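# Carry tube rack through self-closing doors to desk

## Task

Move the tube rack from the counter, through the self-closing doors, onto the desk, using any number of the robots. Done only when the rack stands upright on the desk with each tube seated all the way down in a hole, both doors are closed, the robots have released it and moved away, and no robot has toppled or is left leaning. It fails if the rack or any tube touches the floor at any point, or if a robot falls over or ends tilted.

## Robot and tools

ROBOTS. Three identical Hello Robot Stretch 3 units named r1, r2 and r3. Each has a two-wheel differential base (0.33 m long, 0.34 m wide, passive omni wheel at the rear), a lift on a mast, and a telescoping arm that reaches out to the robot's RIGHT side; a wrist (yaw, pitch, roll) and a two-finger gripper sit at its end. The base cannot drive sideways, so to move the gripper forward or back you drive the base. Turning in place pivots about the midpoint between the drive wheels, 0.05 m behind the front edge; with the arm retracted and the wrist folded, the swept circle has radius 0.28 m, while an unfolded level wrist reaches outside it. Loose objects may occasionally get a brief external nudge.

FRAMES. Each robot reports in its own base frame: origin on the floor between the drive wheels, x forward, y left, z up. Odometry is that frame as it was at the start. hand_pose is in the base frame, at the closed-fingertip contact point; with wrist joints at zero its x points up, y back toward the mast, z toward the rear. Robots do not share frames, so their relative placement comes only from images, lidar_m, wrist_depth_mm and head_depth_mm.

execute_actions. Arguments: actions, a list holding zero or one action, and optionally cameras (list of camera names such as r2_wrist_camera, or "all"; omitted or null gives all, [] gives none; an unknown name rejects the call). An action is an object keyed by "r1", "r2", "r3"; each may contain base, joints and contact_limits, and all motions start together. base holds exactly one command, both relative offsets from where the base last measured itself: translate_m (metres, -1 to 1, positive forward) or rotate_rad (radians, -3.2 to 3.2, positive counter-clockwise seen from above). joints gives absolute targets by name: lift_m 0 to 1.1 (arm height on mast); arm_m 0 to 0.52 (extension); wrist_yaw_rad -1.345 to 4.42 (0 along the arm, positive toward the front, 3.0 folded over the base); wrist_pitch_rad -1.57 to 0.451 (0 level, negative tips fingers down); wrist_roll_rad -2.911 to 2.911 (0 fingers side by side); gripper_m -0.089 to 0.179 (larger is wider; real fingertip gap is smaller by about 0.007 near closed and 0.025 fully open, zero under 0.007); head_pan_rad -3.953 to 1.73 (0 forward, positive left, -1.57 along the arm); head_tilt_rad -1.53 to 0.419 (negative down). contact_limits takes only arm_m, a motor effort percentage 1 to 100 at which the arm motion halts with contact_stop; smaller is gentler but too small halts immediately. An empty actions list only reports. Anything omitted may still be driving toward an earlier target. An out-of-range value or bad key rejects the call and nothing moves. If a result reports a stop, the remaining calls in that reply are skipped. One action runs at most 15 s.

wait: seconds, 0 to 10; commands nothing new and returns the same report. zoom_image: camera name and region [x0, y0, x1, y1] in pixels of that camera's latest full image, at most 504 by 504. finished_scene: scene, integer 1 or 2; ends it for good and says whether the goal held, so only call it once the rack is placed, doors closed and robots clear.

RESULTS. base_status and joint_status describe how each commanded motion ended: done (for the base, wheels turned the full amount even if slipping), off_target (stopped short and may still push), contact_stop, time_out, torque_fault. After the last three the old target is dropped. on_its_own covers what was not commanded; its "held at" is the held target, not the position. joint_positions are readings; motor_effort is percent of max, positive toward higher joint values, with the peak in brackets (noisy, biased; positive wheel effort pushes forward). lidar_m: 12 distances in metres from the base origin, 30-degree sectors, first straight ahead and proceeding counter-clockwise (4th left, 7th behind, 10th right), plane 0.17 m above the floor, range 0.15 to 12, "-" for nothing; it misses glass and thin legs and sees other robots. wrist_depth_mm (45 to 1000) and head_depth_mm (280 to 4000, sideways image) are 7x7 grids of median depths. base_odometry counts wheel turns, heading in -3.142..3.142; turned_by_wheels and turned_by_imu give turning since the last result; base_tilt in degrees (forward, right) has a fixed bias up to about 4. The pictures line lists image order; changed camera poses are listed too. Camera calibration (K, distortion, T_world_to_cam into the carrying robot's base frame) is approximate; wrist camera pose error grows with arm extension.

CAUTIONS. Never drive a base into another robot: once touching, millimetres more become a hard press that ends the run; no state line reports robot contact. Robots don't sync, and equal commands can differ by up to 2.5 cm per metre, which can tip robots sharing a load. The base moves fast (0.30 m/s, 1.9 rad/s) only with lift_m below 0.30, arm_m below 0.03 and wrist_yaw_rad above 2.54; otherwise 0.10 m/s, 0.63 rad/s. Arm and lift stop and go slack on firm contact; base, wrist and head push on regardless, and a wrist pushed hard for several seconds switches off for 10 s. To grip, command gripper_m below the object's width; release with at least 0.02 above the touching value; neither reading nor status proves a grasp. Fold or unfold the wrist only with lift_m 0.32 to 0.95, wrist_pitch_rad -0.4 and roll near 0; keep pitch at -0.5 or lower when yaw is below -0.4. Arm pushes with the gripper above about 0.45 m, repeated pushes, driving while holding something fixed, or snagging furniture can tip a robot: reverse in small steps, free the gripper, and drop lift_m to about 0.2 if it stays leaning. Avoid drops, slips, slamming the doors and hard hits. Robots keep executing the last command while you think.

Each tool is called after "Request:" as name([rows], argument=value, ...), one row to a line, values as JSON.

## Session

Request:
execute_actions(actions=[])

Scene clock: 0.00 s.
r1.base_odometry: x=+0.000 y=+0.000 heading=+0.000 (m, m, rad; r1's odometry frame)
r1.turned_by_wheels: +0.000 (rad since the last result)
r1.turned_by_imu: +0.000 (rad since the last result)
r1.base_tilt: forward=+1.0 right=+1.4 (deg)
r1.lidar_m: 1.78 2.79 2.42 2.12 1.28 1.13 1.14 0.79 0.70 0.70 0.83 1.52
r1.head_depth_mm: 1731 2575 3304 3305 3282 3132 2086 / 1715 2567 3432 3444 3411 3043 2089 / 1726 2596 3559 3521 3525 2927 1979 / 1737 2583 3667 3676 3663 2732 1828 / 1734 2258 3837 3841 3749 2920 1979 / 1734 2572 - - - 3107 2074 / 1734 2568 3622 3676 3621 3095 2068
r1.base_status: not commanded
r1.joint_positions: lift_m=+0.585 arm_m=+0.002 wrist_yaw_rad=+3.037 wrist_pitch_rad=-0.362 wrist_roll_rad=-0.007 gripper_m=+0.037 head_pan_rad=+0.005 head_tilt_rad=-0.024
r1.joint_status: not commanded
r1.motor_effort: left_wheel=-1 right_wheel=+0 lift_m=+40 arm_m=+0 wrist_yaw_rad=+1 wrist_pitch_rad=+7 wrist_roll_rad=+1 gripper_m=+0 head_pan_rad=-1 head_tilt_rad=+2 (%)
r1.hand_pose: x=+0.0029 y=+0.0829 z=+0.6102 quat_wxyz=(+0.163, +0.699, +0.092, +0.691) (m; r1's base frame)
r1.wrist_depth_mm: - - - - - - - / - - - - - - - / - - - - - - - / - - - - - - - / - - - - - - - / 894 885 - 894 943 912 887 / 768 761 - 757 766 771 769
r2.base_odometry: x=+0.000 y=+0.000 heading=+0.000 (m, m, rad; r2's odometry frame)
r2.turned_by_wheels: +0.000 (rad since the last result)
r2.turned_by_imu: +0.000 (rad since the last result)
r2.base_tilt: forward=-1.6 right=+3.2 (deg)
r2.lidar_m: 2.47 2.44 1.68 1.35 1.35 0.86 0.69 0.69 0.75 1.15 2.80 3.03
r2.head_depth_mm: 2099 2829 2881 2903 2952 2923 2104 / 2102 2707 2767 2780 2814 2812 2087 / 2093 2613 2643 2678 2676 2694 2087 / 2095 2504 2541 2558 2601 2611 2082 / 2111 2409 2458 2467 2484 2507 2078 / 2121 2323 2372 2379 2391 2436 2077 / 2115 2245 2275 2311 2323 2333 2076
r2.base_status: not commanded
r2.joint_positions: lift_m=+0.351 arm_m=+0.003 wrist_yaw_rad=+3.130 wrist_pitch_rad=-0.359 wrist_roll_rad=-0.007 gripper_m=+0.037 head_pan_rad=-0.009 head_tilt_rad=+0.000
r2.joint_status: not commanded
r2.motor_effort: left_wheel=-1 right_wheel=+0 lift_m=+43 arm_m=-1 wrist_yaw_rad=-1 wrist_pitch_rad=+5 wrist_roll_rad=+0 gripper_m=+0 head_pan_rad=+0 head_tilt_rad=+2 (%)
r2.hand_pose: x=-0.0185 y=+0.0836 z=+0.3774 quat_wxyz=(+0.130, +0.694, +0.123, +0.697) (m; r2's base frame)
r2.wrist_depth_mm: - - - - - - - / - - - - - - - / - - - - - - - / 850 879 - 929 973 955 - / 683 707 725 748 769 776 781 / 580 588 - 597 645 638 653 / 502 518 - 547 534 552 555
r3.base_odometry: x=+0.000 y=+0.000 heading=+0.000 (m, m, rad; r3's odometry frame)
r3.turned_by_wheels: +0.000 (rad since the last result)
r3.turned_by_imu: +0.000 (rad since the last result)
r3.base_tilt: forward=+0.1 right=+0.0 (deg)
r3.lidar_m: 1.45 1.26 1.25 1.46 1.44 1.88 1.79 1.88 1.88 2.25 2.87 1.78
r3.head_depth_mm: 1965 2658 2698 2683 2621 2620 2246 / 1972 2322 2295 2289 2291 2232 2140 / 1922 2022 2012 2004 1980 1975 1956 / 1779 1802 1777 1773 1760 1763 1739 / 1615 1613 1603 1588 1591 1576 1581 / 1470 1462 1465 1449 1436 1433 1429 / 1346 1340 1336 1325 1325 1317 1311
r3.base_status: not commanded
r3.joint_positions: lift_m=+0.506 arm_m=-0.003 wrist_yaw_rad=+3.040 wrist_pitch_rad=-0.313 wrist_roll_rad=+0.000 gripper_m=+0.037 head_pan_rad=-0.018 head_tilt_rad=-0.022
r3.joint_status: not commanded
r3.motor_effort: left_wheel=+0 right_wheel=+0 lift_m=+32 arm_m=-2 wrist_yaw_rad=+0 wrist_pitch_rad=+9 wrist_roll_rad=+1 gripper_m=+0 head_pan_rad=+0 head_tilt_rad=+2 (%)
r3.hand_pose: x=+0.0028 y=+0.0927 z=+0.5425 quat_wxyz=(+0.146, +0.703, +0.075, +0.692) (m; r3's base frame)
r3.wrist_depth_mm: - - - - - - 933 / - - - - - - 985 / - - - - - - - / - - - - - - - / - - - - - - - / 865 890 - 879 942 878 889 / 725 720 743 733 751 750 740
pictures: r1_head_camera (sideways: a quarter turn clockwise sets it upright), r1_nav_camera (sideways: a quarter turn counterclockwise sets it upright), r1_wrist_camera, r2_head_camera (sideways: a quarter turn clockwise sets it upright), r2_nav_camera (sideways: a quarter turn counterclockwise sets it upright), r2_wrist_camera, r3_head_camera (sideways: a quarter turn clockwise sets it upright), r3_nav_camera (sideways: a quarter turn counterclockwise sets it upright), r3_wrist_camera
Images, in order (width x height): r1_head_camera 896x504, r1_nav_camera 672x504, r1_wrist_camera 644x364, r2_head_camera 896x504, r2_nav_camera 672x504, r2_wrist_camera 644x364, r3_head_camera 896x504, r3_nav_camera 672x504, r3_wrist_camera 644x364.

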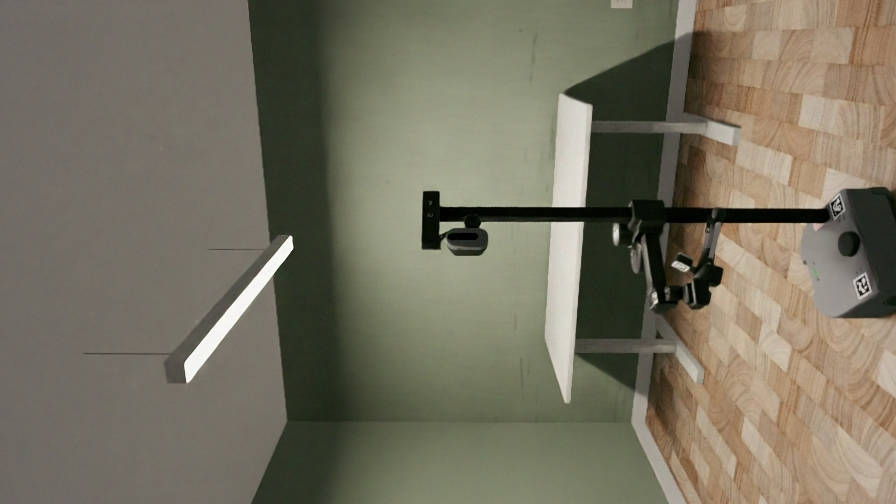

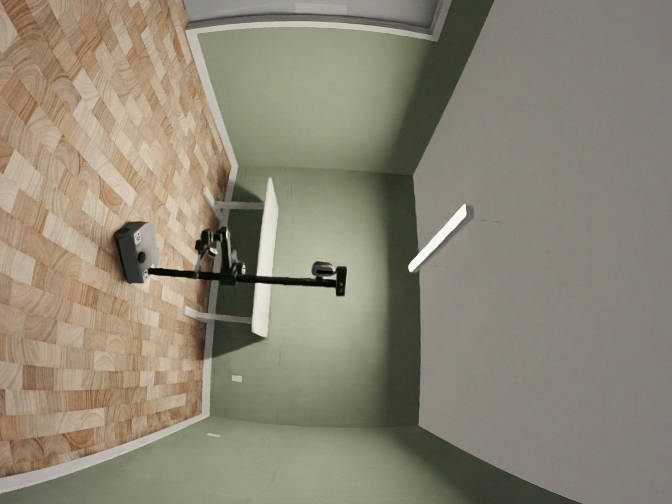

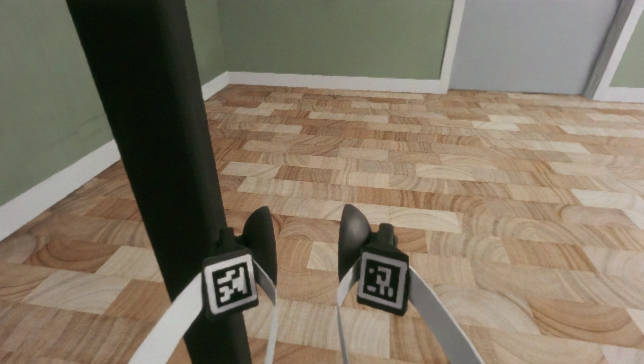

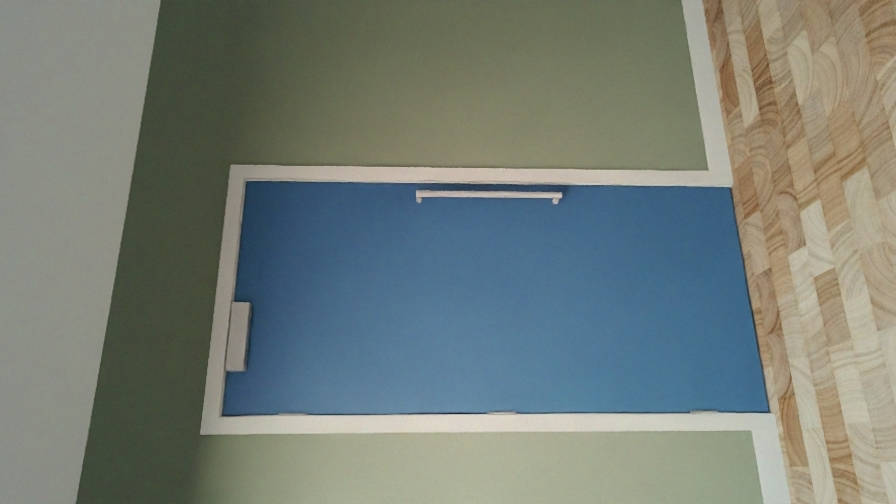

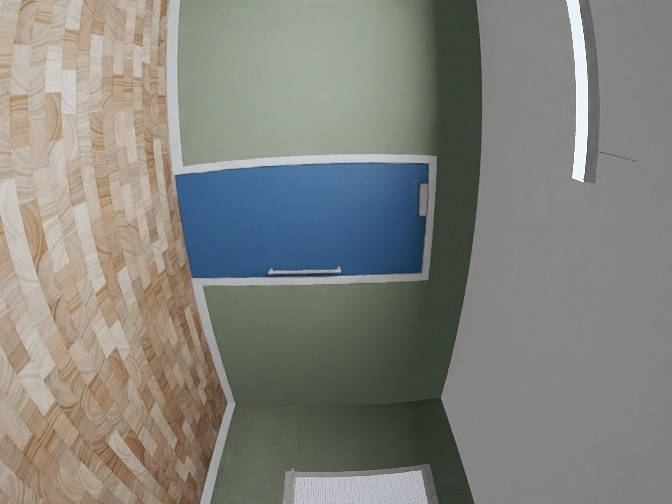

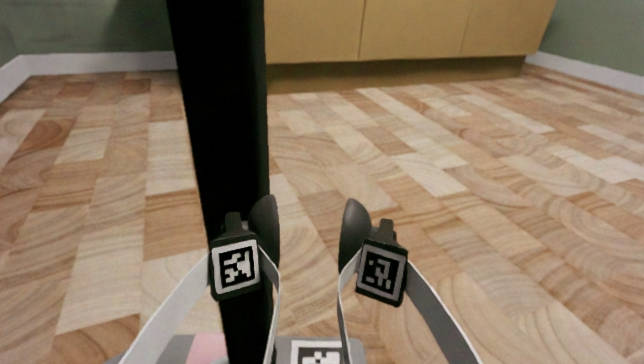

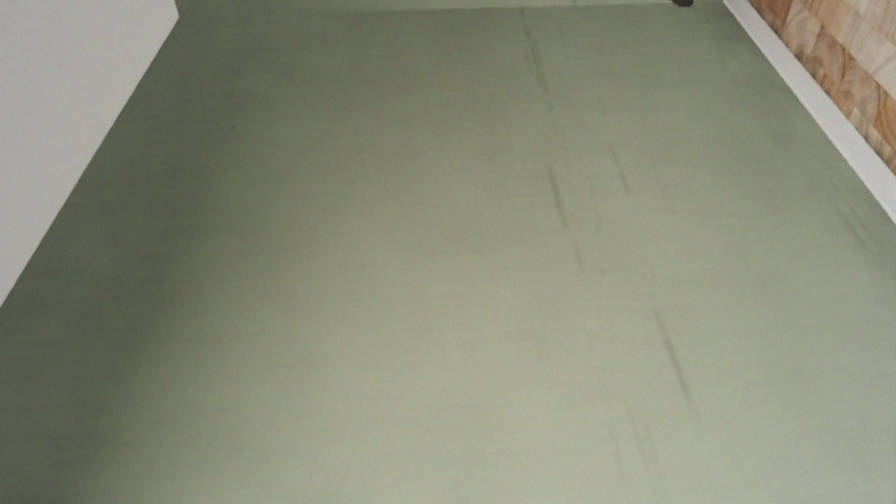

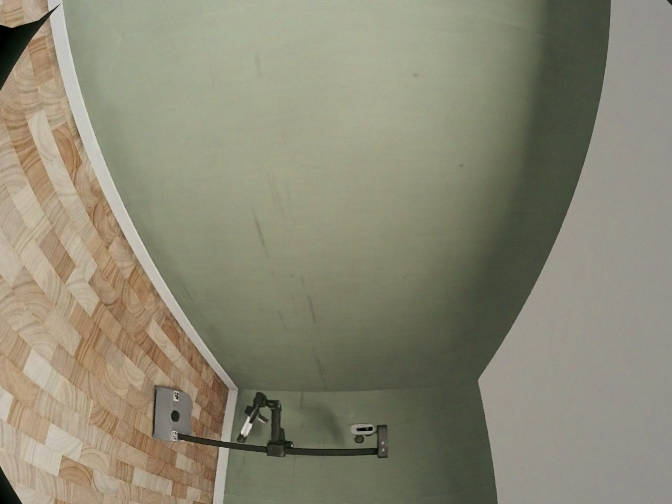

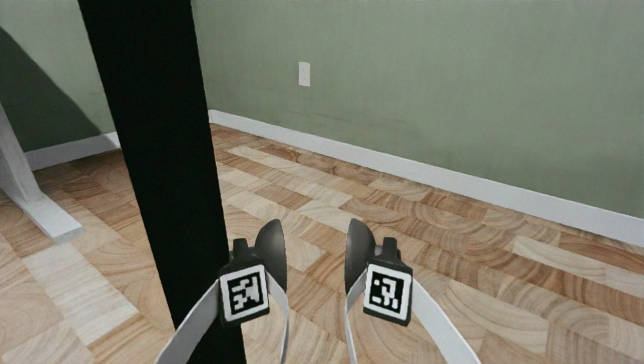

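Request:
execute_actions([
  {"r1":{"joints":{"head_pan_rad":1.5,"head_tilt_rad":-0.4}},"r2":{"joints":{"head_pan_rad":1.6,"head_tilt_rad":-0.4}},"r3":{"joints":{"head_pan_rad":-1.8,"head_tilt_rad":-0.4}}},
], cameras=["r1_nav_camera","r1_head_camera","r2_head_camera","r2_nav_camera","r3_nav_camera"])

Scene clock: 2.03 s.
r1.base_odometry: x=+0.000 y=+0.000 heading=+0.000 (m, m, rad; r1's odometry frame)
r1.turned_by_wheels: +0.000 (rad since the last result)
r1.turned_by_imu: +0.000 (rad since the last result)
r1.base_tilt: forward=+0.9 right=+1.4 (deg)
r1.lidar_m: 1.78 2.80 2.43 2.13 1.28 1.13 1.13 0.80 0.70 0.70 0.84 1.53
r1.head_depth_mm: 1957 2075 2215 2371 2308 1712 1362 / 1989 2130 2292 2446 2316 1721 1364 / 2057 2187 2328 2520 2316 1726 1360 / 2113 2259 2411 2589 2318 1730 1365 / 2153 2300 2476 2663 2308 1719 1366 / 2156 2272 2386 2447 2292 1729 1366 / 1813 1860 1917 1993 2016 1723 1363
r1.base_status: not commanded
r1.joint_positions: lift_m=+0.585 arm_m=+0.002 wrist_yaw_rad=+3.037 wrist_pitch_rad=-0.362 wrist_roll_rad=-0.007 gripper_m=+0.037 head_pan_rad=+1.493 head_tilt_rad=-0.395
r1.joint_status: all done
r1.motor_effort: left_wheel=-2(1) right_wheel=-1(0) lift_m=+40(40) arm_m=+0(0) wrist_yaw_rad=+1(0) wrist_pitch_rad=+7(7) wrist_roll_rad=+1(1) gripper_m=+0(0) head_pan_rad=+4(46) head_tilt_rad=-3(30) (%)
r1.hand_pose: x=+0.0029 y=+0.0829 z=+0.6102 quat_wxyz=(+0.163, +0.699, +0.092, +0.691) (m; r1's base frame)
r1.wrist_depth_mm: - - - - - - - / - - - - - - - / - - - - - - - / - - - - - - - / - - - - - - - / 895 878 - 896 927 896 896 / 764 758 - 755 770 772 782
r2.base_odometry: x=+0.000 y=+0.000 heading=+0.000 (m, m, rad; r2's odometry frame)
r2.turned_by_wheels: +0.000 (rad since the last result)
r2.turned_by_imu: +0.000 (rad since the last result)
r2.base_tilt: forward=-1.6 right=+3.2 (deg)
r2.lidar_m: 2.47 2.44 1.68 1.35 1.35 0.86 0.69 0.68 0.74 1.15 2.79 3.04
r2.head_depth_mm: 1923 2077 1634 1736 1895 1657 1360 / 1859 2001 1544 1654 1840 1656 1357 / 1795 1943 1519 1585 1757 1661 1359 / 1731 1872 1527 1517 1680 1662 1359 / 1694 1809 1523 1461 1606 1659 1357 / 1635 1753 1695 1752 1979 1662 1356 / 1599 1709 1838 1989 2076 1712 -
r2.base_status: not commanded
r2.joint_positions: lift_m=+0.351 arm_m=+0.003 wrist_yaw_rad=+3.130 wrist_pitch_rad=-0.359 wrist_roll_rad=-0.007 gripper_m=+0.037 head_pan_rad=+1.593 head_tilt_rad=-0.395
r2.joint_status: all done
r2.motor_effort: left_wheel=-1(1) right_wheel=+0(1) lift_m=+43(44) arm_m=-1(1) wrist_yaw_rad=-1(0) wrist_pitch_rad=+5(5) wrist_roll_rad=+0(0) gripper_m=+0(1) head_pan_rad=+3(35) head_tilt_rad=-3(27) (%)
r2.hand_pose: x=-0.0185 y=+0.0836 z=+0.3774 quat_wxyz=(+0.130, +0.694, +0.123, +0.697) (m; r2's base frame)
r2.wrist_depth_mm: - - - - - - - / - - - - - - - / - - - - - - - / 824 866 - 918 957 - - / 673 700 709 744 780 784 806 / 572 590 - 619 618 652 649 / 499 521 - 553 530 541 550
r3.base_odometry: x=+0.000 y=+0.000 heading=+0.000 (m, m, rad; r3's odometry frame)
r3.turned_by_wheels: +0.000 (rad since the last result)
r3.turned_by_imu: +0.001 (rad since the last result)
r3.base_tilt: forward=+0.2 right=+0.0 (deg)
r3.lidar_m: 1.45 1.25 1.25 1.45 1.43 1.88 1.78 1.88 1.88 2.25 2.87 1.78
r3.head_depth_mm: 1676 1759 1874 1982 2092 1768 1428 / 1754 1843 1967 2111 2198 1789 1432 / 1846 1954 2105 2251 2298 1780 1441 / 1937 2060 2206 2356 2335 1790 1439 / 1960 2100 2273 2428 2376 1803 1439 / 2108 2268 2451 2641 2384 1799 1443 / 2232 2417 2620 2860 2393 1794 1441
r3.base_status: not commanded
r3.joint_positions: lift_m=+0.506 arm_m=-0.003 wrist_yaw_rad=+3.040 wrist_pitch_rad=-0.313 wrist_roll_rad=+0.000 gripper_m=+0.037 head_pan_rad=-1.793 head_tilt_rad=-0.395
r3.joint_status: all done
r3.motor_effort: left_wheel=+0(1) right_wheel=+0(0) lift_m=+33(33) arm_m=-1(2) wrist_yaw_rad=+0(0) wrist_pitch_rad=+9(9) wrist_roll_rad=+1(1) gripper_m=+0(0) head_pan_rad=-3(48) head_tilt_rad=-3(32) (%)
r3.hand_pose: x=+0.0028 y=+0.0927 z=+0.5425 quat_wxyz=(+0.146, +0.703, +0.075, +0.692) (m; r3's base frame)
r3.wrist_depth_mm: - - - - - - 954 / - - - - - - 993 / - - - - - - - / - - - - - - - / - - - - - - - / 859 880 - 888 934 888 922 / 745 726 744 744 747 740 742
pictures: r1_head_camera (sideways: a quarter turn clockwise sets it upright), r1_nav_camera (sideways: a quarter turn counterclockwise sets it upright), r2_head_camera (sideways: a quarter turn clockwise sets it upright), r2_nav_camera (sideways: a quarter turn counterclockwise sets it upright), r3_nav_camera (sideways: a quarter turn counterclockwise sets it upright)
camera_calibration (this result's frames):
r1_head_camera: T_world_to_cam=[[-0.0272506, -0.371217, -0.928146, 1.22839], [-0.999054, 0.041581, 0.012702, -0.0011848], [0.0338781, 0.927615, -0.371999, 0.439954], [0, 0, 0, 1]] pos_world=[0.017386, 0.047942, 1.3038]
r1_nav_camera: T_world_to_cam=[[-0.0356737, 0.344599, 0.938072, -1.18146], [0.999103, -0.00915308, 0.041357, -0.00639011], [0.0228378, 0.938705, -0.343964, 0.401537], [0, 0, 0, 1]] pos_world=[-0.044933, 0.0301479, 1.24668]
r2_head_camera: T_world_to_cam=[[0.0257389, -0.418417, -0.90789, 1.19974], [-0.999035, -0.043101, -0.00845903, 0.0182129], [-0.0355916, 0.907232, -0.419123, 0.499825], [0, 0, 0, 1]] pos_world=[0.00510477, 0.0493219, 1.29888]
r2_nav_camera: T_world_to_cam=[[0.0207751, 0.361422, 0.932171, -1.17353], [0.999783, -0.0087921, -0.0188731, 0.0719733], [0.00137459, 0.932361, -0.361526, 0.428361], [0, 0, 0, 1]] pos_world=[-0.0481663, 0.0253836, 1.25015]
r3_nav_camera: T_world_to_cam=[[-0.134812, -0.415707, 0.899452, -1.12095], [-0.979274, 0.19437, -0.0569423, 0.132838], [-0.151155, -0.888486, -0.433294, 0.517585], [0, 0, 0, 1]] pos_world=[0.0572041, -0.0319376, 1.24007]
Images, in order (width x height): r1_head_camera 896x504, r1_nav_camera 672x504, r2_head_camera 896x504, r2_nav_camera 672x504, r3_nav_camera 672x504.

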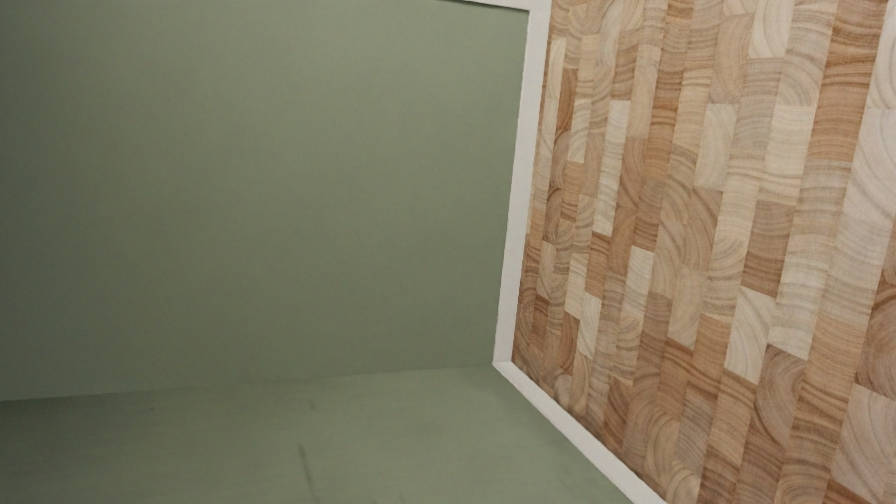

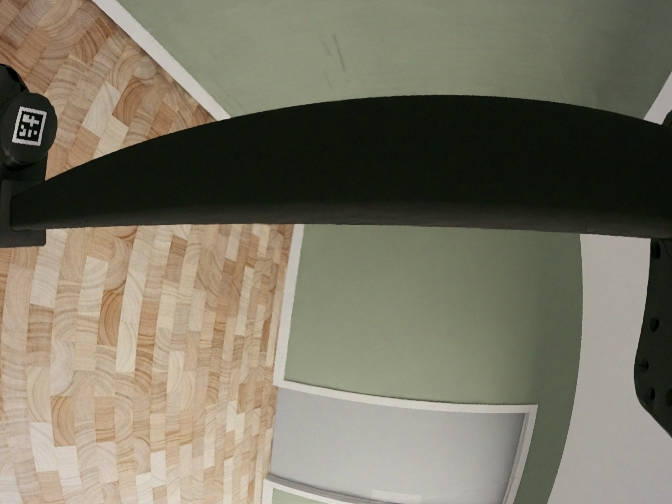

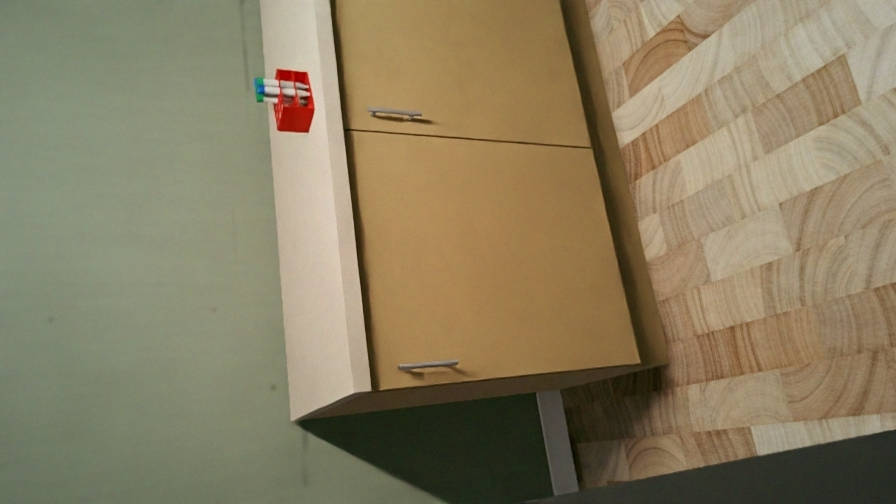

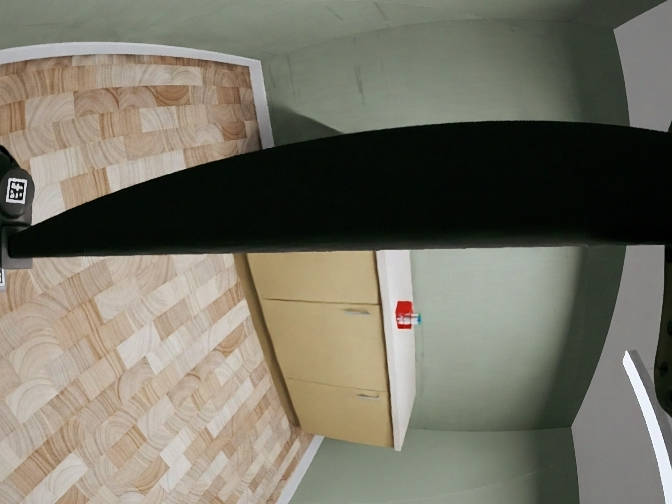

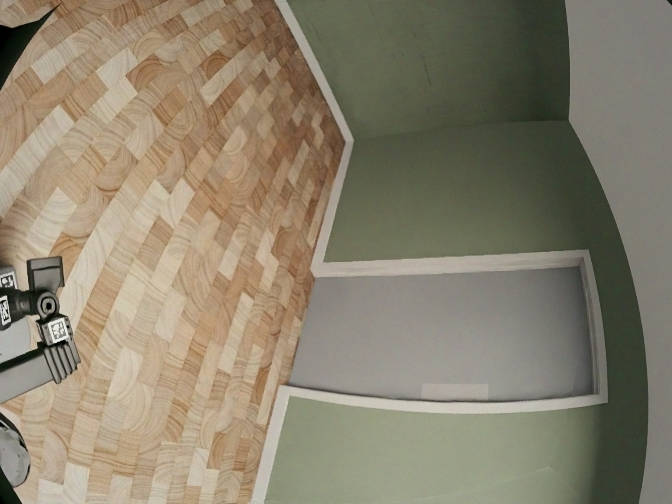

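Request:
execute_actions([
  {"r1":{"base":{"rotate_rad":-0.22},"joints":{"lift_m":0.27,"arm_m":0,"head_pan_rad":0,"head_tilt_rad":-0.6}},"r2":{"base":{"rotate_rad":1.087},"joints":{"lift_m":0.27,"arm_m":0,"head_pan_rad":-1.57,"head_tilt_rad":-0.6}},"r3":{"base":{"rotate_rad":-1.78},"joints":{"lift_m":0.27,"arm_m":0,"head_pan_rad":0,"head_tilt_rad":-0.6}}},
], cameras=[])

Request:
execute_actions([
  {"r2":{"base":{"translate_m":1.0}},"r3":{"base":{"translate_m":1.0}}},
], cameras=[])

Request:
execute_actions([
  {"r1":{"base":{"translate_m":1.0}},"r2":{"base":{"translate_m":0.14}},"r3":{"base":{"translate_m":0.32}}},
], cameras=[])

Request:
execute_actions([
  {"r1":{"base":{"rotate_rad":1.57}},"r2":{"base":{"rotate_rad":2.42},"joints":{"lift_m":0.9}},"r3":{"base":{"rotate_rad":-0.577}}},
], cameras=["r1_head_camera","r2_head_camera","r3_head_camera","r3_nav_camera"])

Scene clock: 9.57 s.
r1.base_odometry: x=+0.000 y=+0.000 heading=-0.220 (m, m, rad; r1's odometry frame)
r1.turned_by_wheels: -0.220 (rad since the last result)
r1.turned_by_imu: -0.221 (rad since the last result)
r1.base_tilt: forward=+1.1 right=+1.3 (deg)
r1.lidar_m: 1.69 3.15 2.47 2.43 1.49 1.15 1.13 0.92 0.72 0.70 0.75 1.10
r1.head_depth_mm: 2798 2977 2823 2319 1784 1435 1193 / 2947 3226 3415 2376 1803 1434 1198 / 2955 3247 3474 2389 1791 1440 1199 / 2942 3201 3317 2368 1806 1437 1203 / 2965 3175 3310 2003 1802 1437 1205 / 1454 3275 3583 2272 1808 1448 1201 / 3072 3266 3328 2402 1807 1446 1196
r1.base_status: done
r1.joint_positions: lift_m=+0.270 arm_m=+0.002 wrist_yaw_rad=+3.037 wrist_pitch_rad=-0.363 wrist_roll_rad=-0.007 gripper_m=+0.037 head_pan_rad=+0.007 head_tilt_rad=-0.593
r1.joint_status: all done
joint sent to its limit — the command would take r1.arm_m past its lower limit, so that joint was sent only as far as its limit.
r1.motor_effort: left_wheel=+0(6) right_wheel=-2(4) lift_m=+35(36) arm_m=-1(0) wrist_yaw_rad=+0(0) wrist_pitch_rad=+7(7) wrist_roll_rad=+1(1) gripper_m=+0(0) head_pan_rad=-2(45) head_tilt_rad=-4(23) (%)
r1.hand_pose: x=+0.0029 y=+0.0829 z=+0.2954 quat_wxyz=(+0.164, +0.699, +0.092, +0.691) (m; r1's base frame)
r1.wrist_depth_mm: - - - - - - - / - - - - - - - / - - - - - - - / 772 747 757 753 743 749 753 / 605 600 - 605 610 609 609 / 512 512 - 525 523 506 509 / 453 - - - 440 440 438
r2.base_odometry: x=+0.000 y=+0.000 heading=+1.087 (m, m, rad; r2's odometry frame)
r2.turned_by_wheels: +1.087 (rad since the last result)
r2.turned_by_imu: +1.096 (rad since the last result)
r2.base_tilt: forward=-1.6 right=+3.3 (deg)
r2.lidar_m: 1.63 1.35 1.60 0.83 0.69 0.68 0.76 1.21 2.79 2.97 2.45 2.44
r2.head_depth_mm: 2611 2853 2862 2137 1698 1412 1205 / 2824 3097 2884 2118 1701 1408 1210 / 3048 3366 2898 2147 1694 1416 1209 / 3068 3387 2902 2153 1710 1417 1211 / 2780 3051 2926 2149 1710 1417 1213 / 2545 2801 2876 2160 1717 1421 1219 / 2373 2548 2694 2151 1717 1421 1219
r2.base_status: done
r2.joint_positions: lift_m=+0.270 arm_m=+0.003 wrist_yaw_rad=+3.130 wrist_pitch_rad=-0.360 wrist_roll_rad=-0.007 gripper_m=+0.037 head_pan_rad=-1.563 head_tilt_rad=-0.593
r2.joint_status: all done
joint sent to its limit — the command would take r2.arm_m past its lower limit, so that joint was sent only as far as its limit.
r2.motor_effort: left_wheel=-3(8) right_wheel=+3(11) lift_m=+38(39) arm_m=-1(1) wrist_yaw_rad=+0(0) wrist_pitch_rad=+5(5) wrist_roll_rad=+0(0) gripper_m=-1(0) head_pan_rad=-2(37) head_tilt_rad=-4(21) (%)
r2.hand_pose: x=-0.0186 y=+0.0834 z=+0.2959 quat_wxyz=(+0.131, +0.694, +0.123, +0.697) (m; r2's base frame)
r2.wrist_depth_mm: 528 631 - - - - - / 566 676 - - - - - / 592 720 - - - - - / 602 700 - 774 790 825 871 / 576 571 584 618 635 637 660 / 477 503 - 530 526 531 543 / - - - - 449 452 455
r3.base_odometry: x=+0.000 y=+0.000 heading=-1.780 (m, m, rad; r3's odometry frame)
r3.turned_by_wheels: -1.780 (rad since the last result)
r3.turned_by_imu: -1.756 (rad since the last result)
r3.base_tilt: forward=+0.1 right=+0.1 (deg)
r3.lidar_m: 2.06 2.84 1.78 1.69 1.28 1.25 1.32 1.89 1.44 1.78 1.92 1.88
r3.head_depth_mm: 1660 1787 1944 2099 1816 1478 1254 / 1735 1884 2067 2219 1814 1483 1263 / 1821 1987 2195 2305 1802 1483 1262 / 1913 2098 2320 2328 1823 1485 1257 / 1950 2155 2424 2343 1809 1485 1258 / 2080 2335 2576 2328 1831 1489 1262 / 2227 2512 2812 2356 1833 1492 1256
r3.base_status: done
r3.joint_positions: lift_m=+0.270 arm_m=+0.000 wrist_yaw_rad=+3.040 wrist_pitch_rad=-0.315 wrist_roll_rad=+0.000 gripper_m=+0.037 head_pan_rad=-0.007 head_tilt_rad=-0.593
r3.joint_status: all done
r3.motor_effort: left_wheel=+2(7) right_wheel=-4(11) lift_m=+27(27) arm_m=+2(4) wrist_yaw_rad=+0(0) wrist_pitch_rad=+10(10) wrist_roll_rad=+1(1) gripper_m=+0(0) head_pan_rad=+3(48) head_tilt_rad=-4(26) (%)
r3.hand_pose: x=+0.0027 y=+0.0904 z=+0.3067 quat_wxyz=(+0.147, +0.703, +0.075, +0.692) (m; r3's base frame)
r3.wrist_depth_mm: - - - - - - - / - - - - - - - / - - - - - - - / 899 917 916 934 918 934 919 / 685 690 733 720 691 719 701 / 556 555 - 556 592 566 570 / 465 477 - 502 469 468 472
pictures: none
No camera images: the call's "cameras" was empty. Leave "cameras" out to get every camera's image.

Scene clock: 14.57 s.
r1.base_odometry: x=+0.000 y=+0.000 heading=-0.220 (m, m, rad; r1's odometry frame)
r1.turned_by_wheels: +0.000 (rad since the last result)
r1.turned_by_imu: -0.001 (rad since the last result)
r1.base_tilt: forward=+1.0 right=+1.3 (deg)
r1.lidar_m: 3.19 1.66 1.80 2.43 1.49 1.15 1.13 0.92 0.72 0.70 0.75 1.09
r1.head_depth_mm: 2788 2941 2823 2309 1789 1443 1200 / 2883 3226 3426 2379 1792 1442 1202 / 2957 3268 3454 2371 1795 1441 1199 / 2973 3182 3297 2385 1798 1443 1202 / 3007 3195 3563 2398 1801 1442 1205 / 3039 3269 3545 2399 1799 1446 1198 / 3063 3254 3329 2398 1809 1444 1205
r1.base_status: not commanded
r1.joint_positions: lift_m=+0.270 arm_m=+0.002 wrist_yaw_rad=+3.037 wrist_pitch_rad=-0.363 wrist_roll_rad=-0.007 gripper_m=+0.037 head_pan_rad=+0.007 head_tilt_rad=-0.593
r1.joint_status: not commanded
r1.motor_effort: left_wheel=+0(1) right_wheel=-2(2) lift_m=+35(35) arm_m=+0(0) wrist_yaw_rad=+0(1) wrist_pitch_rad=+7(7) wrist_roll_rad=+1(1) gripper_m=+1(0) head_pan_rad=-3(4) head_tilt_rad=-4(4) (%)
r1.hand_pose: x=+0.0029 y=+0.0829 z=+0.2954 quat_wxyz=(+0.164, +0.699, +0.092, +0.691) (m; r1's base frame)
r1.wrist_depth_mm: - - - - - - - / - - - - - - - / - - - - - - - / 755 749 755 740 761 759 752 / 607 608 - 611 608 605 609 / 507 502 - 532 518 503 506 / 449 - - - 433 436 436
r2.base_odometry: x=+0.465 y=+0.885 heading=+1.087 (m, m, rad; r2's odometry frame)
r2.turned_by_wheels: +0.000 (rad since the last result)
r2.turned_by_imu: +0.005 (rad since the last result)
r2.base_tilt: forward=-1.6 right=+3.3 (deg)
r2.lidar_m: 0.84 0.70 0.70 0.77 1.45 1.44 1.61 2.57 3.43 2.05 1.70 1.69
r2.head_depth_mm: 2979 3425 2870 2128 1698 1410 1205 / 2615 2964 2864 2139 1691 1409 1211 / 2329 2613 2783 2145 1700 1419 1211 / 2074 2323 2575 2132 1710 1415 1220 / 1908 2091 2312 2156 1701 1419 1216 / 1766 1904 2089 2159 1708 1423 1216 / 1613 1743 1901 2013 1719 1423 1218
r2.base_status: done
r2.joint_positions: lift_m=+0.270 arm_m=+0.003 wrist_yaw_rad=+3.130 wrist_pitch_rad=-0.361 wrist_roll_rad=-0.007 gripper_m=+0.037 head_pan_rad=-1.563 head_tilt_rad=-0.593
r2.joint_status: not commanded
r2.motor_effort: left_wheel=-3(7) right_wheel=+3(12) lift_m=+39(39) arm_m=-1(1) wrist_yaw_rad=+0(0) wrist_pitch_rad=+5(5) wrist_roll_rad=+0(0) gripper_m=+0(0) head_pan_rad=-3(3) head_tilt_rad=-4(4) (%)
r2.hand_pose: x=-0.0186 y=+0.0834 z=+0.2959 quat_wxyz=(+0.131, +0.694, +0.123, +0.697) (m; r2's base frame)
r2.wrist_depth_mm: - - - 907 743 629 535 / - - - - 807 665 561 / 912 936 - - 894 728 604 / 721 723 - 754 801 774 680 / 581 599 590 604 632 657 654 / 474 512 - 536 519 538 546 / - - - - 441 443 462
r3.base_odometry: x=-0.207 y=-0.978 heading=-1.780 (m, m, rad; r3's odometry frame)
r3.turned_by_wheels: +0.000 (rad since the last result)
r3.turned_by_imu: -0.001 (rad since the last result)
r3.base_tilt: forward=+0.2 right=+0.0 (deg)
r3.lidar_m: 1.19 1.58 2.32 1.76 1.78 2.09 2.21 2.20 1.98 1.41 1.05 1.06
r3.head_depth_mm: 940 1019 1113 1219 1355 1445 1256 / 983 1071 1172 1300 1454 1486 1249 / 1041 1136 1250 1386 1577 1486 1263 / 1084 1184 1303 1466 1656 1486 1252 / 1072 1182 1321 1501 1678 1488 1254 / 1142 1272 1433 1642 1761 1493 1257 / 1220 1363 1552 1796 1823 1481 1263
r3.base_status: done
r3.joint_positions: lift_m=+0.270 arm_m=+0.000 wrist_yaw_rad=+3.040 wrist_pitch_rad=-0.315 wrist_roll_rad=+0.000 gripper_m=+0.037 head_pan_rad=-0.007 head_tilt_rad=-0.594
r3.joint_status: not commanded
r3.motor_effort: left_wheel=+2(6) right_wheel=-4(8) lift_m=+27(27) arm_m=+3(2) wrist_yaw_rad=+0(0) wrist_pitch_rad=+9(9) wrist_roll_rad=+0(0) gripper_m=+0(0) head_pan_rad=+4(4) head_tilt_rad=-4(4) (%)
r3.hand_pose: x=+0.0027 y=+0.0904 z=+0.3067 quat_wxyz=(+0.147, +0.703, +0.075, +0.692) (m; r3's base frame)
r3.wrist_depth_mm: - - - - - - - / - - - - - - - / - - - - - - - / 896 897 919 907 922 948 934 / 678 691 743 724 695 700 723 / 552 554 - 548 590 567 564 / 464 476 - 508 470 471 478
pictures: none
No camera images: the call's "cameras" was empty. Leave "cameras" out to get every camera's image.

Scene clock: 19.50 s.
r1.base_odometry: x=+0.976 y=-0.218 heading=-0.220 (m, m, rad; r1's odometry frame)
r1.turned_by_wheels: +0.000 (rad since the last result)
r1.turned_by_imu: -0.005 (rad since the last result)
r1.base_tilt: forward=+1.0 right=+1.4 (deg)
r1.lidar_m: 2.20 2.66 2.38 1.42 2.49 2.16 2.12 1.03 0.80 0.79 0.84 1.21
r1.head_depth_mm: 2098 2308 2583 2362 1782 1434 1196 / 2108 2337 2581 2365 1789 1438 1192 / 2145 2365 2607 2380 1790 1440 1204 / 2161 2351 2622 2356 1802 1442 1198 / 2175 2380 2699 2366 1795 1443 1205 / 2198 2416 2731 2372 1804 1440 1204 / 2225 2429 2784 2384 1804 1446 1205
r1.base_status: done
r1.joint_positions: lift_m=+0.270 arm_m=+0.002 wrist_yaw_rad=+3.037 wrist_pitch_rad=-0.363 wrist_roll_rad=-0.007 gripper_m=+0.037 head_pan_rad=+0.007 head_tilt_rad=-0.594
r1.joint_status: not commanded
r1.motor_effort: left_wheel=+1(8) right_wheel=-2(4) lift_m=+35(35) arm_m=+0(0) wrist_yaw_rad=+0(1) wrist_pitch_rad=+7(7) wrist_roll_rad=+1(1) gripper_m=+0(0) head_pan_rad=-3(3) head_tilt_rad=-4(4) (%)
r1.hand_pose: x=+0.0029 y=+0.0829 z=+0.2954 quat_wxyz=(+0.164, +0.699, +0.092, +0.691) (m; r1's base frame)
r1.wrist_depth_mm: - - - - - - - / - - - - - - - / - - - - - - - / 757 754 756 761 754 746 759 / 608 614 - 603 605 610 606 / 505 508 - 522 525 510 512 / 453 - - - 432 437 438
r2.base_odometry: x=+0.531 y=+1.009 heading=+1.087 (m, m, rad; r2's odometry frame)
r2.turned_by_wheels: +0.000 (rad since the last result)
r2.turned_by_imu: +0.000 (rad since the last result)
r2.base_tilt: forward=-1.6 right=+3.2 (deg)
r2.lidar_m: 0.73 0.61 0.60 0.67 1.55 1.55 1.72 2.75 3.49 1.92 1.59 1.58
r2.head_depth_mm: 2819 3255 2856 2117 1695 1405 1210 / 2440 2811 2873 2145 1696 1409 1207 / 2153 2466 2621 2144 1703 1418 1213 / 1971 2163 2439 2148 1705 1416 1207 / 1775 1961 2184 2153 1711 1419 1214 / 1633 1778 1956 2093 1711 1421 1216 / 1508 1638 1786 1947 1719 1424 1222
r2.base_status: done
r2.joint_positions: lift_m=+0.270 arm_m=+0.003 wrist_yaw_rad=+3.130 wrist_pitch_rad=-0.361 wrist_roll_rad=-0.007 gripper_m=+0.037 head_pan_rad=-1.563 head_tilt_rad=-0.593
r2.joint_status: not commanded
r2.motor_effort: left_wheel=-3(7) right_wheel=+2(11) lift_m=+39(39) arm_m=-1(1) wrist_yaw_rad=-1(0) wrist_pitch_rad=+5(5) wrist_roll_rad=+0(0) gripper_m=+0(1) head_pan_rad=-3(2) head_tilt_rad=-4(4) (%)
r2.hand_pose: x=-0.0186 y=+0.0834 z=+0.2959 quat_wxyz=(+0.131, +0.694, +0.123, +0.697) (m; r2's base frame)
r2.wrist_depth_mm: - - - 793 653 540 479 / - - - 865 690 577 503 / 937 953 - 917 790 615 523 / 689 731 - 761 798 709 586 / 574 591 594 618 640 655 624 / 482 511 - 528 533 526 541 / - - - - 443 451 462
r3.base_odometry: x=-0.274 y=-1.291 heading=-1.780 (m, m, rad; r3's odometry frame)
r3.turned_by_wheels: +0.000 (rad since the last result)
r3.turned_by_imu: +0.001 (rad since the last result)
r3.base_tilt: forward=+0.1 right=+0.0 (deg)
r3.lidar_m: 0.90 1.17 2.15 2.26 2.41 1.42 2.48 2.48 2.14 1.05 0.86 0.86
r3.head_depth_mm: 707 767 839 921 1026 1152 1228 / 745 809 886 983 1099 1246 1254 / 784 859 945 1049 1185 1357 1257 / 810 884 983 1099 1244 1407 1255 / 785 864 961 1101 1264 1414 1262 / 838 936 1048 1204 1413 1488 1256 / 894 1007 1142 1320 1568 1504 1264
r3.base_status: done
r3.joint_positions: lift_m=+0.270 arm_m=+0.000 wrist_yaw_rad=+3.040 wrist_pitch_rad=-0.315 wrist_roll_rad=+0.000 gripper_m=+0.037 head_pan_rad=-0.007 head_tilt_rad=-0.594
r3.joint_status: not commanded
r3.motor_effort: left_wheel=+2(8) right_wheel=-4(10) lift_m=+27(28) arm_m=+3(3) wrist_yaw_rad=+0(0) wrist_pitch_rad=+10(10) wrist_roll_rad=+0(0) gripper_m=+0(0) head_pan_rad=+5(5) head_tilt_rad=-4(4) (%)
r3.hand_pose: x=+0.0027 y=+0.0904 z=+0.3067 quat_wxyz=(+0.147, +0.703, +0.075, +0.692) (m; r3's base frame)
r3.wrist_depth_mm: - - - - - - - / - - - - - - - / - - - - - - - / 904 904 926 919 933 968 937 / 683 682 725 734 693 705 716 / 553 555 - 564 590 563 571 / 462 487 - 498 471 471 476
pictures: none
No camera images: the call's "cameras" was empty. Leave "cameras" out to get every camera's image.

Scene clock: 26.07 s.
r1.base_odometry: x=+0.976 y=-0.218 heading=+1.350 (m, m, rad; r1's odometry frame)
r1.turned_by_wheels: +1.570 (rad since the last result)
r1.turned_by_imu: +1.561 (rad since the last result)
r1.base_tilt: forward=+0.9 right=+1.3 (deg)
r1.lidar_m: 1.49 2.50 2.16 2.12 1.05 0.80 0.78 0.83 1.20 2.19 2.65 2.40
r1.head_depth_mm: 1906 2069 2317 2359 1790 1435 1198 / 1958 2159 2360 2267 1797 1442 1201 / 1917 2182 2435 2165 1695 1441 1201 / 1945 2164 2425 2169 1745 1442 1201 / 1990 2198 2456 2366 1806 1441 1204 / 1966 2175 2453 2375 1807 1443 1203 / 1987 2202 2461 2400 1807 1449 1200
r1.base_status: done
r1.joint_positions: lift_m=+0.270 arm_m=+0.002 wrist_yaw_rad=+3.037 wrist_pitch_rad=-0.363 wrist_roll_rad=-0.007 gripper_m=+0.037 head_pan_rad=+0.007 head_tilt_rad=-0.594
r1.joint_status: not commanded
r1.motor_effort: left_wheel=-3(9) right_wheel=+2(8) lift_m=+35(35) arm_m=+0(0) wrist_yaw_rad=+1(1) wrist_pitch_rad=+7(7) wrist_roll_rad=+0(0) gripper_m=+0(0) head_pan_rad=-3(3) head_tilt_rad=-4(4) (%)
r1.hand_pose: x=+0.0029 y=+0.0828 z=+0.2954 quat_wxyz=(+0.164, +0.699, +0.092, +0.691) (m; r1's base frame)
r1.wrist_depth_mm: - - - - - - - / - - - - - - - / 937 - - - - - - / 767 762 749 756 757 743 756 / 610 609 - 603 607 608 604 / 502 502 - 525 529 515 512 / 454 - - - 434 434 434
r2.base_odometry: x=+0.531 y=+1.009 heading=-2.777 (m, m, rad; r2's odometry frame)
r2.turned_by_wheels: +2.420 (rad since the last result)
r2.turned_by_imu: +2.444 (rad since the last result)
r2.base_tilt: forward=-1.6 right=+3.2 (deg)
r2.lidar_m: 1.55 1.60 2.18 3.50 2.27 1.64 1.59 0.87 0.63 0.60 0.62 0.85
r2.head_depth_mm: 1003 1097 850 706 808 - - / 1006 1099 851 710 812 951 - / 1009 1107 727 713 819 958 - / 1013 1111 743 715 823 953 - / 1016 1110 862 718 828 970 - / 1021 1117 865 720 831 1006 1213 / 1024 1121 868 721 835 1014 1223
r2.base_status: done
r2.joint_positions: lift_m=+0.900 arm_m=+0.003 wrist_yaw_rad=+3.130 wrist_pitch_rad=-0.361 wrist_roll_rad=-0.007 gripper_m=+0.037 head_pan_rad=-1.563 head_tilt_rad=-0.593
r2.joint_status: all done
r2.motor_effort: left_wheel=-3(9) right_wheel=+3(9) lift_m=+48(53) arm_m=-1(1) wrist_yaw_rad=-1(0) wrist_pitch_rad=+5(5) wrist_roll_rad=+0(0) gripper_m=+0(0) head_pan_rad=-3(2) head_tilt_rad=-3(4) (%)
r2.hand_pose: x=-0.0186 y=+0.0833 z=+0.9256 quat_wxyz=(+0.131, +0.694, +0.123, +0.697) (m; r2's base frame)
r2.wrist_depth_mm: - - - - - - - / - - - - - - - / - - - - - - - / - - - - - - - / - - - - - - - / - - - - - - - / - - - - - - -
r3.base_odometry: x=-0.274 y=-1.291 heading=-2.357 (m, m, rad; r3's odometry frame)
r3.turned_by_wheels: -0.577 (rad since the last result)
r3.turned_by_imu: -0.567 (rad since the last result)
r3.base_tilt: forward=+0.1 right=+0.0 (deg)
r3.lidar_m: 0.86 0.89 1.11 2.15 2.23 2.44 1.53 2.44 2.47 2.15 1.10 0.86
r3.head_depth_mm: 706 777 860 966 1070 1198 1255 / 706 776 859 966 1101 1284 1259 / 703 773 860 963 1096 1268 1259 / 701 769 855 959 1089 1268 1257 / 699 767 851 953 1078 1258 1259 / 695 765 851 949 1080 1257 1255 / 694 765 844 947 1070 1250 1261
r3.base_status: done
r3.joint_positions: lift_m=+0.270 arm_m=+0.000 wrist_yaw_rad=+3.040 wrist_pitch_rad=-0.315 wrist_roll_rad=+0.000 gripper_m=+0.037 head_pan_rad=-0.007 head_tilt_rad=-0.594
r3.joint_status: not commanded
r3.motor_effort: left_wheel=+2(6) right_wheel=-3(12) lift_m=+27(27) arm_m=+3(3) wrist_yaw_rad=+0(0) wrist_pitch_rad=+9(9) wrist_roll_rad=+0(0) gripper_m=+0(0) head_pan_rad=+5(5) head_tilt_rad=-4(4) (%)
r3.hand_pose: x=+0.0027 y=+0.0904 z=+0.3067 quat_wxyz=(+0.147, +0.703, +0.075, +0.692) (m; r3's base frame)
r3.wrist_depth_mm: - - - - - - 807 / - - - - - - 800 / - - - - - - 816 / 897 911 930 921 914 955 802 / 679 678 723 728 698 702 692 / 557 547 - 560 578 563 569 / 464 473 - 502 467 468 469
pictures: r1_head_camera (sideways: a quarter turn clockwise sets it upright), r2_head_camera (sideways: a quarter turn clockwise sets it upright), r3_head_camera (sideways: a quarter turn clockwise sets it upright), r3_nav_camera (sideways: a quarter turn counterclockwise sets it upright)
camera_calibration (this result's frames):
r1_head_camera: T_world_to_cam=[[-0.54811, -0.00558895, -0.836388, 1.11188], [-0.0401614, 0.999, 0.0196434, -0.0160669], [0.835441, 0.0443573, -0.547786, 0.6638], [0, 0, 0, 1]] pos_world=[0.0542216, -0.00717929, 1.2939]
r2_head_camera: T_world_to_cam=[[-0.0210461, 0.589517, -0.807481, 1.06909], [0.99954, 0.0300349, -0.00412433, 0.000376654], [0.0218213, -0.807197, -0.589879, 0.721649], [0, 0, 0, 1]] pos_world=[0.00637634, -0.0477438, 1.28896]
r3_head_camera: T_world_to_cam=[[-0.56574, 0.0399271, -0.823616, 1.09879], [0.0604302, 0.998149, 0.00687871, -0.0152901], [0.822366, -0.0458797, -0.567106, 0.689458], [0, 0, 0, 1]] pos_world=[0.0555653, 0.00302247, 1.29608]
r3_nav_camera: T_world_to_cam=[[0.604001, -0.0441755, 0.795759, -0.990235], [0.00730499, -0.998114, -0.0609536, 0.132027], [0.79695, 0.042629, -0.602539, 0.732004], [0, 0, 0, 1]] pos_world=[0.0137672, 0.0568296, 1.2371]
Images, in order (width x height): r1_head_camera 896x504, r2_head_camera 896x504, r3_head_camera 896x504, r3_nav_camera 672x504.

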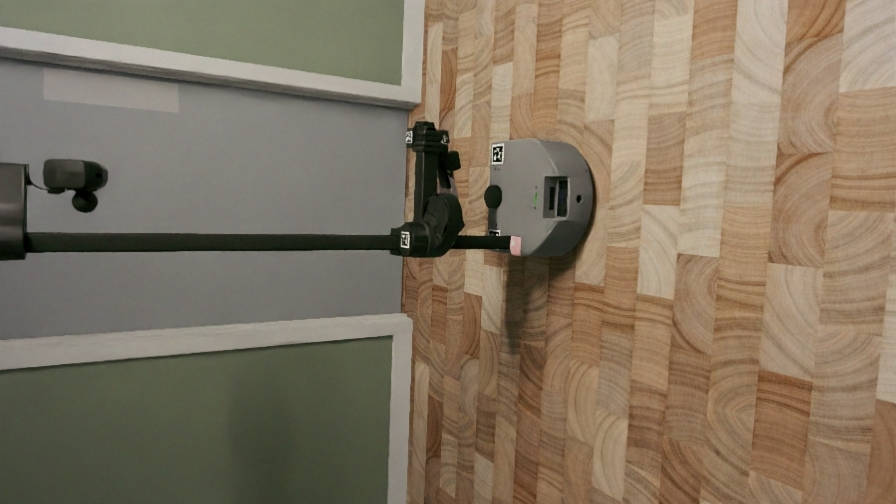

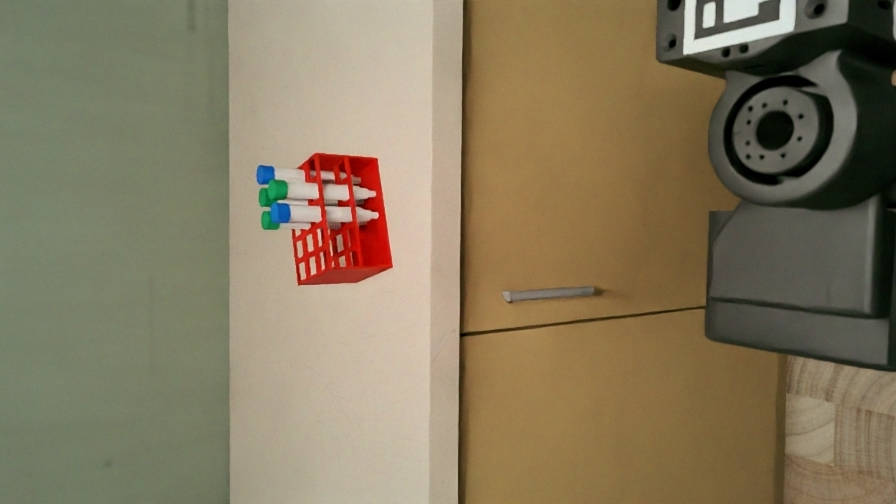

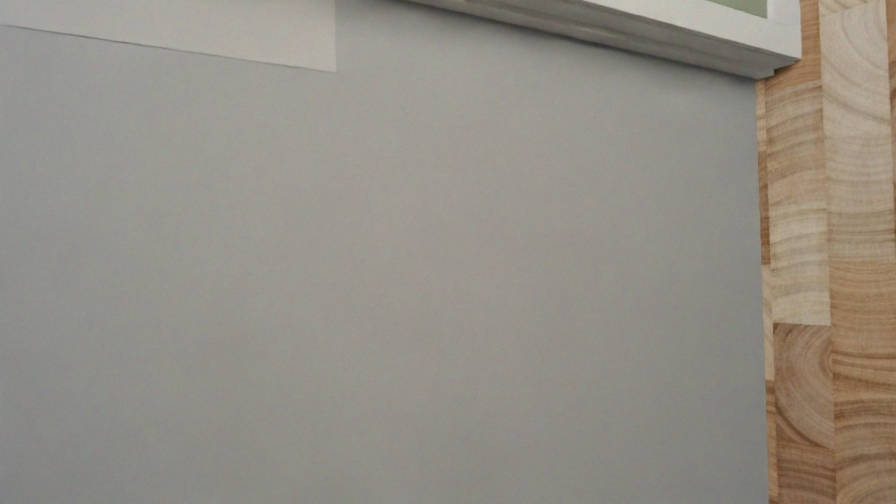

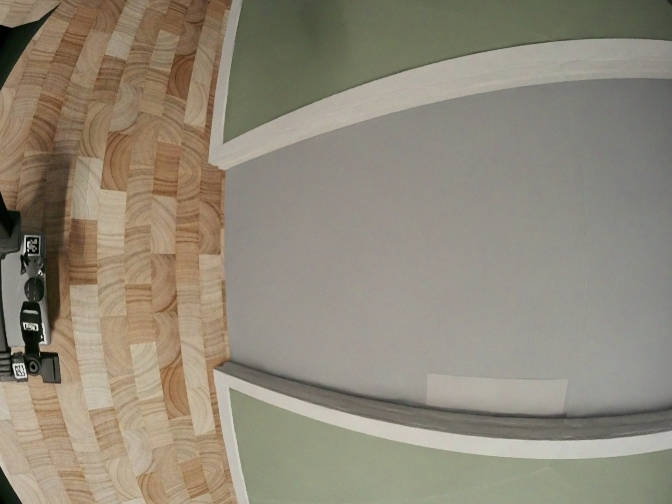

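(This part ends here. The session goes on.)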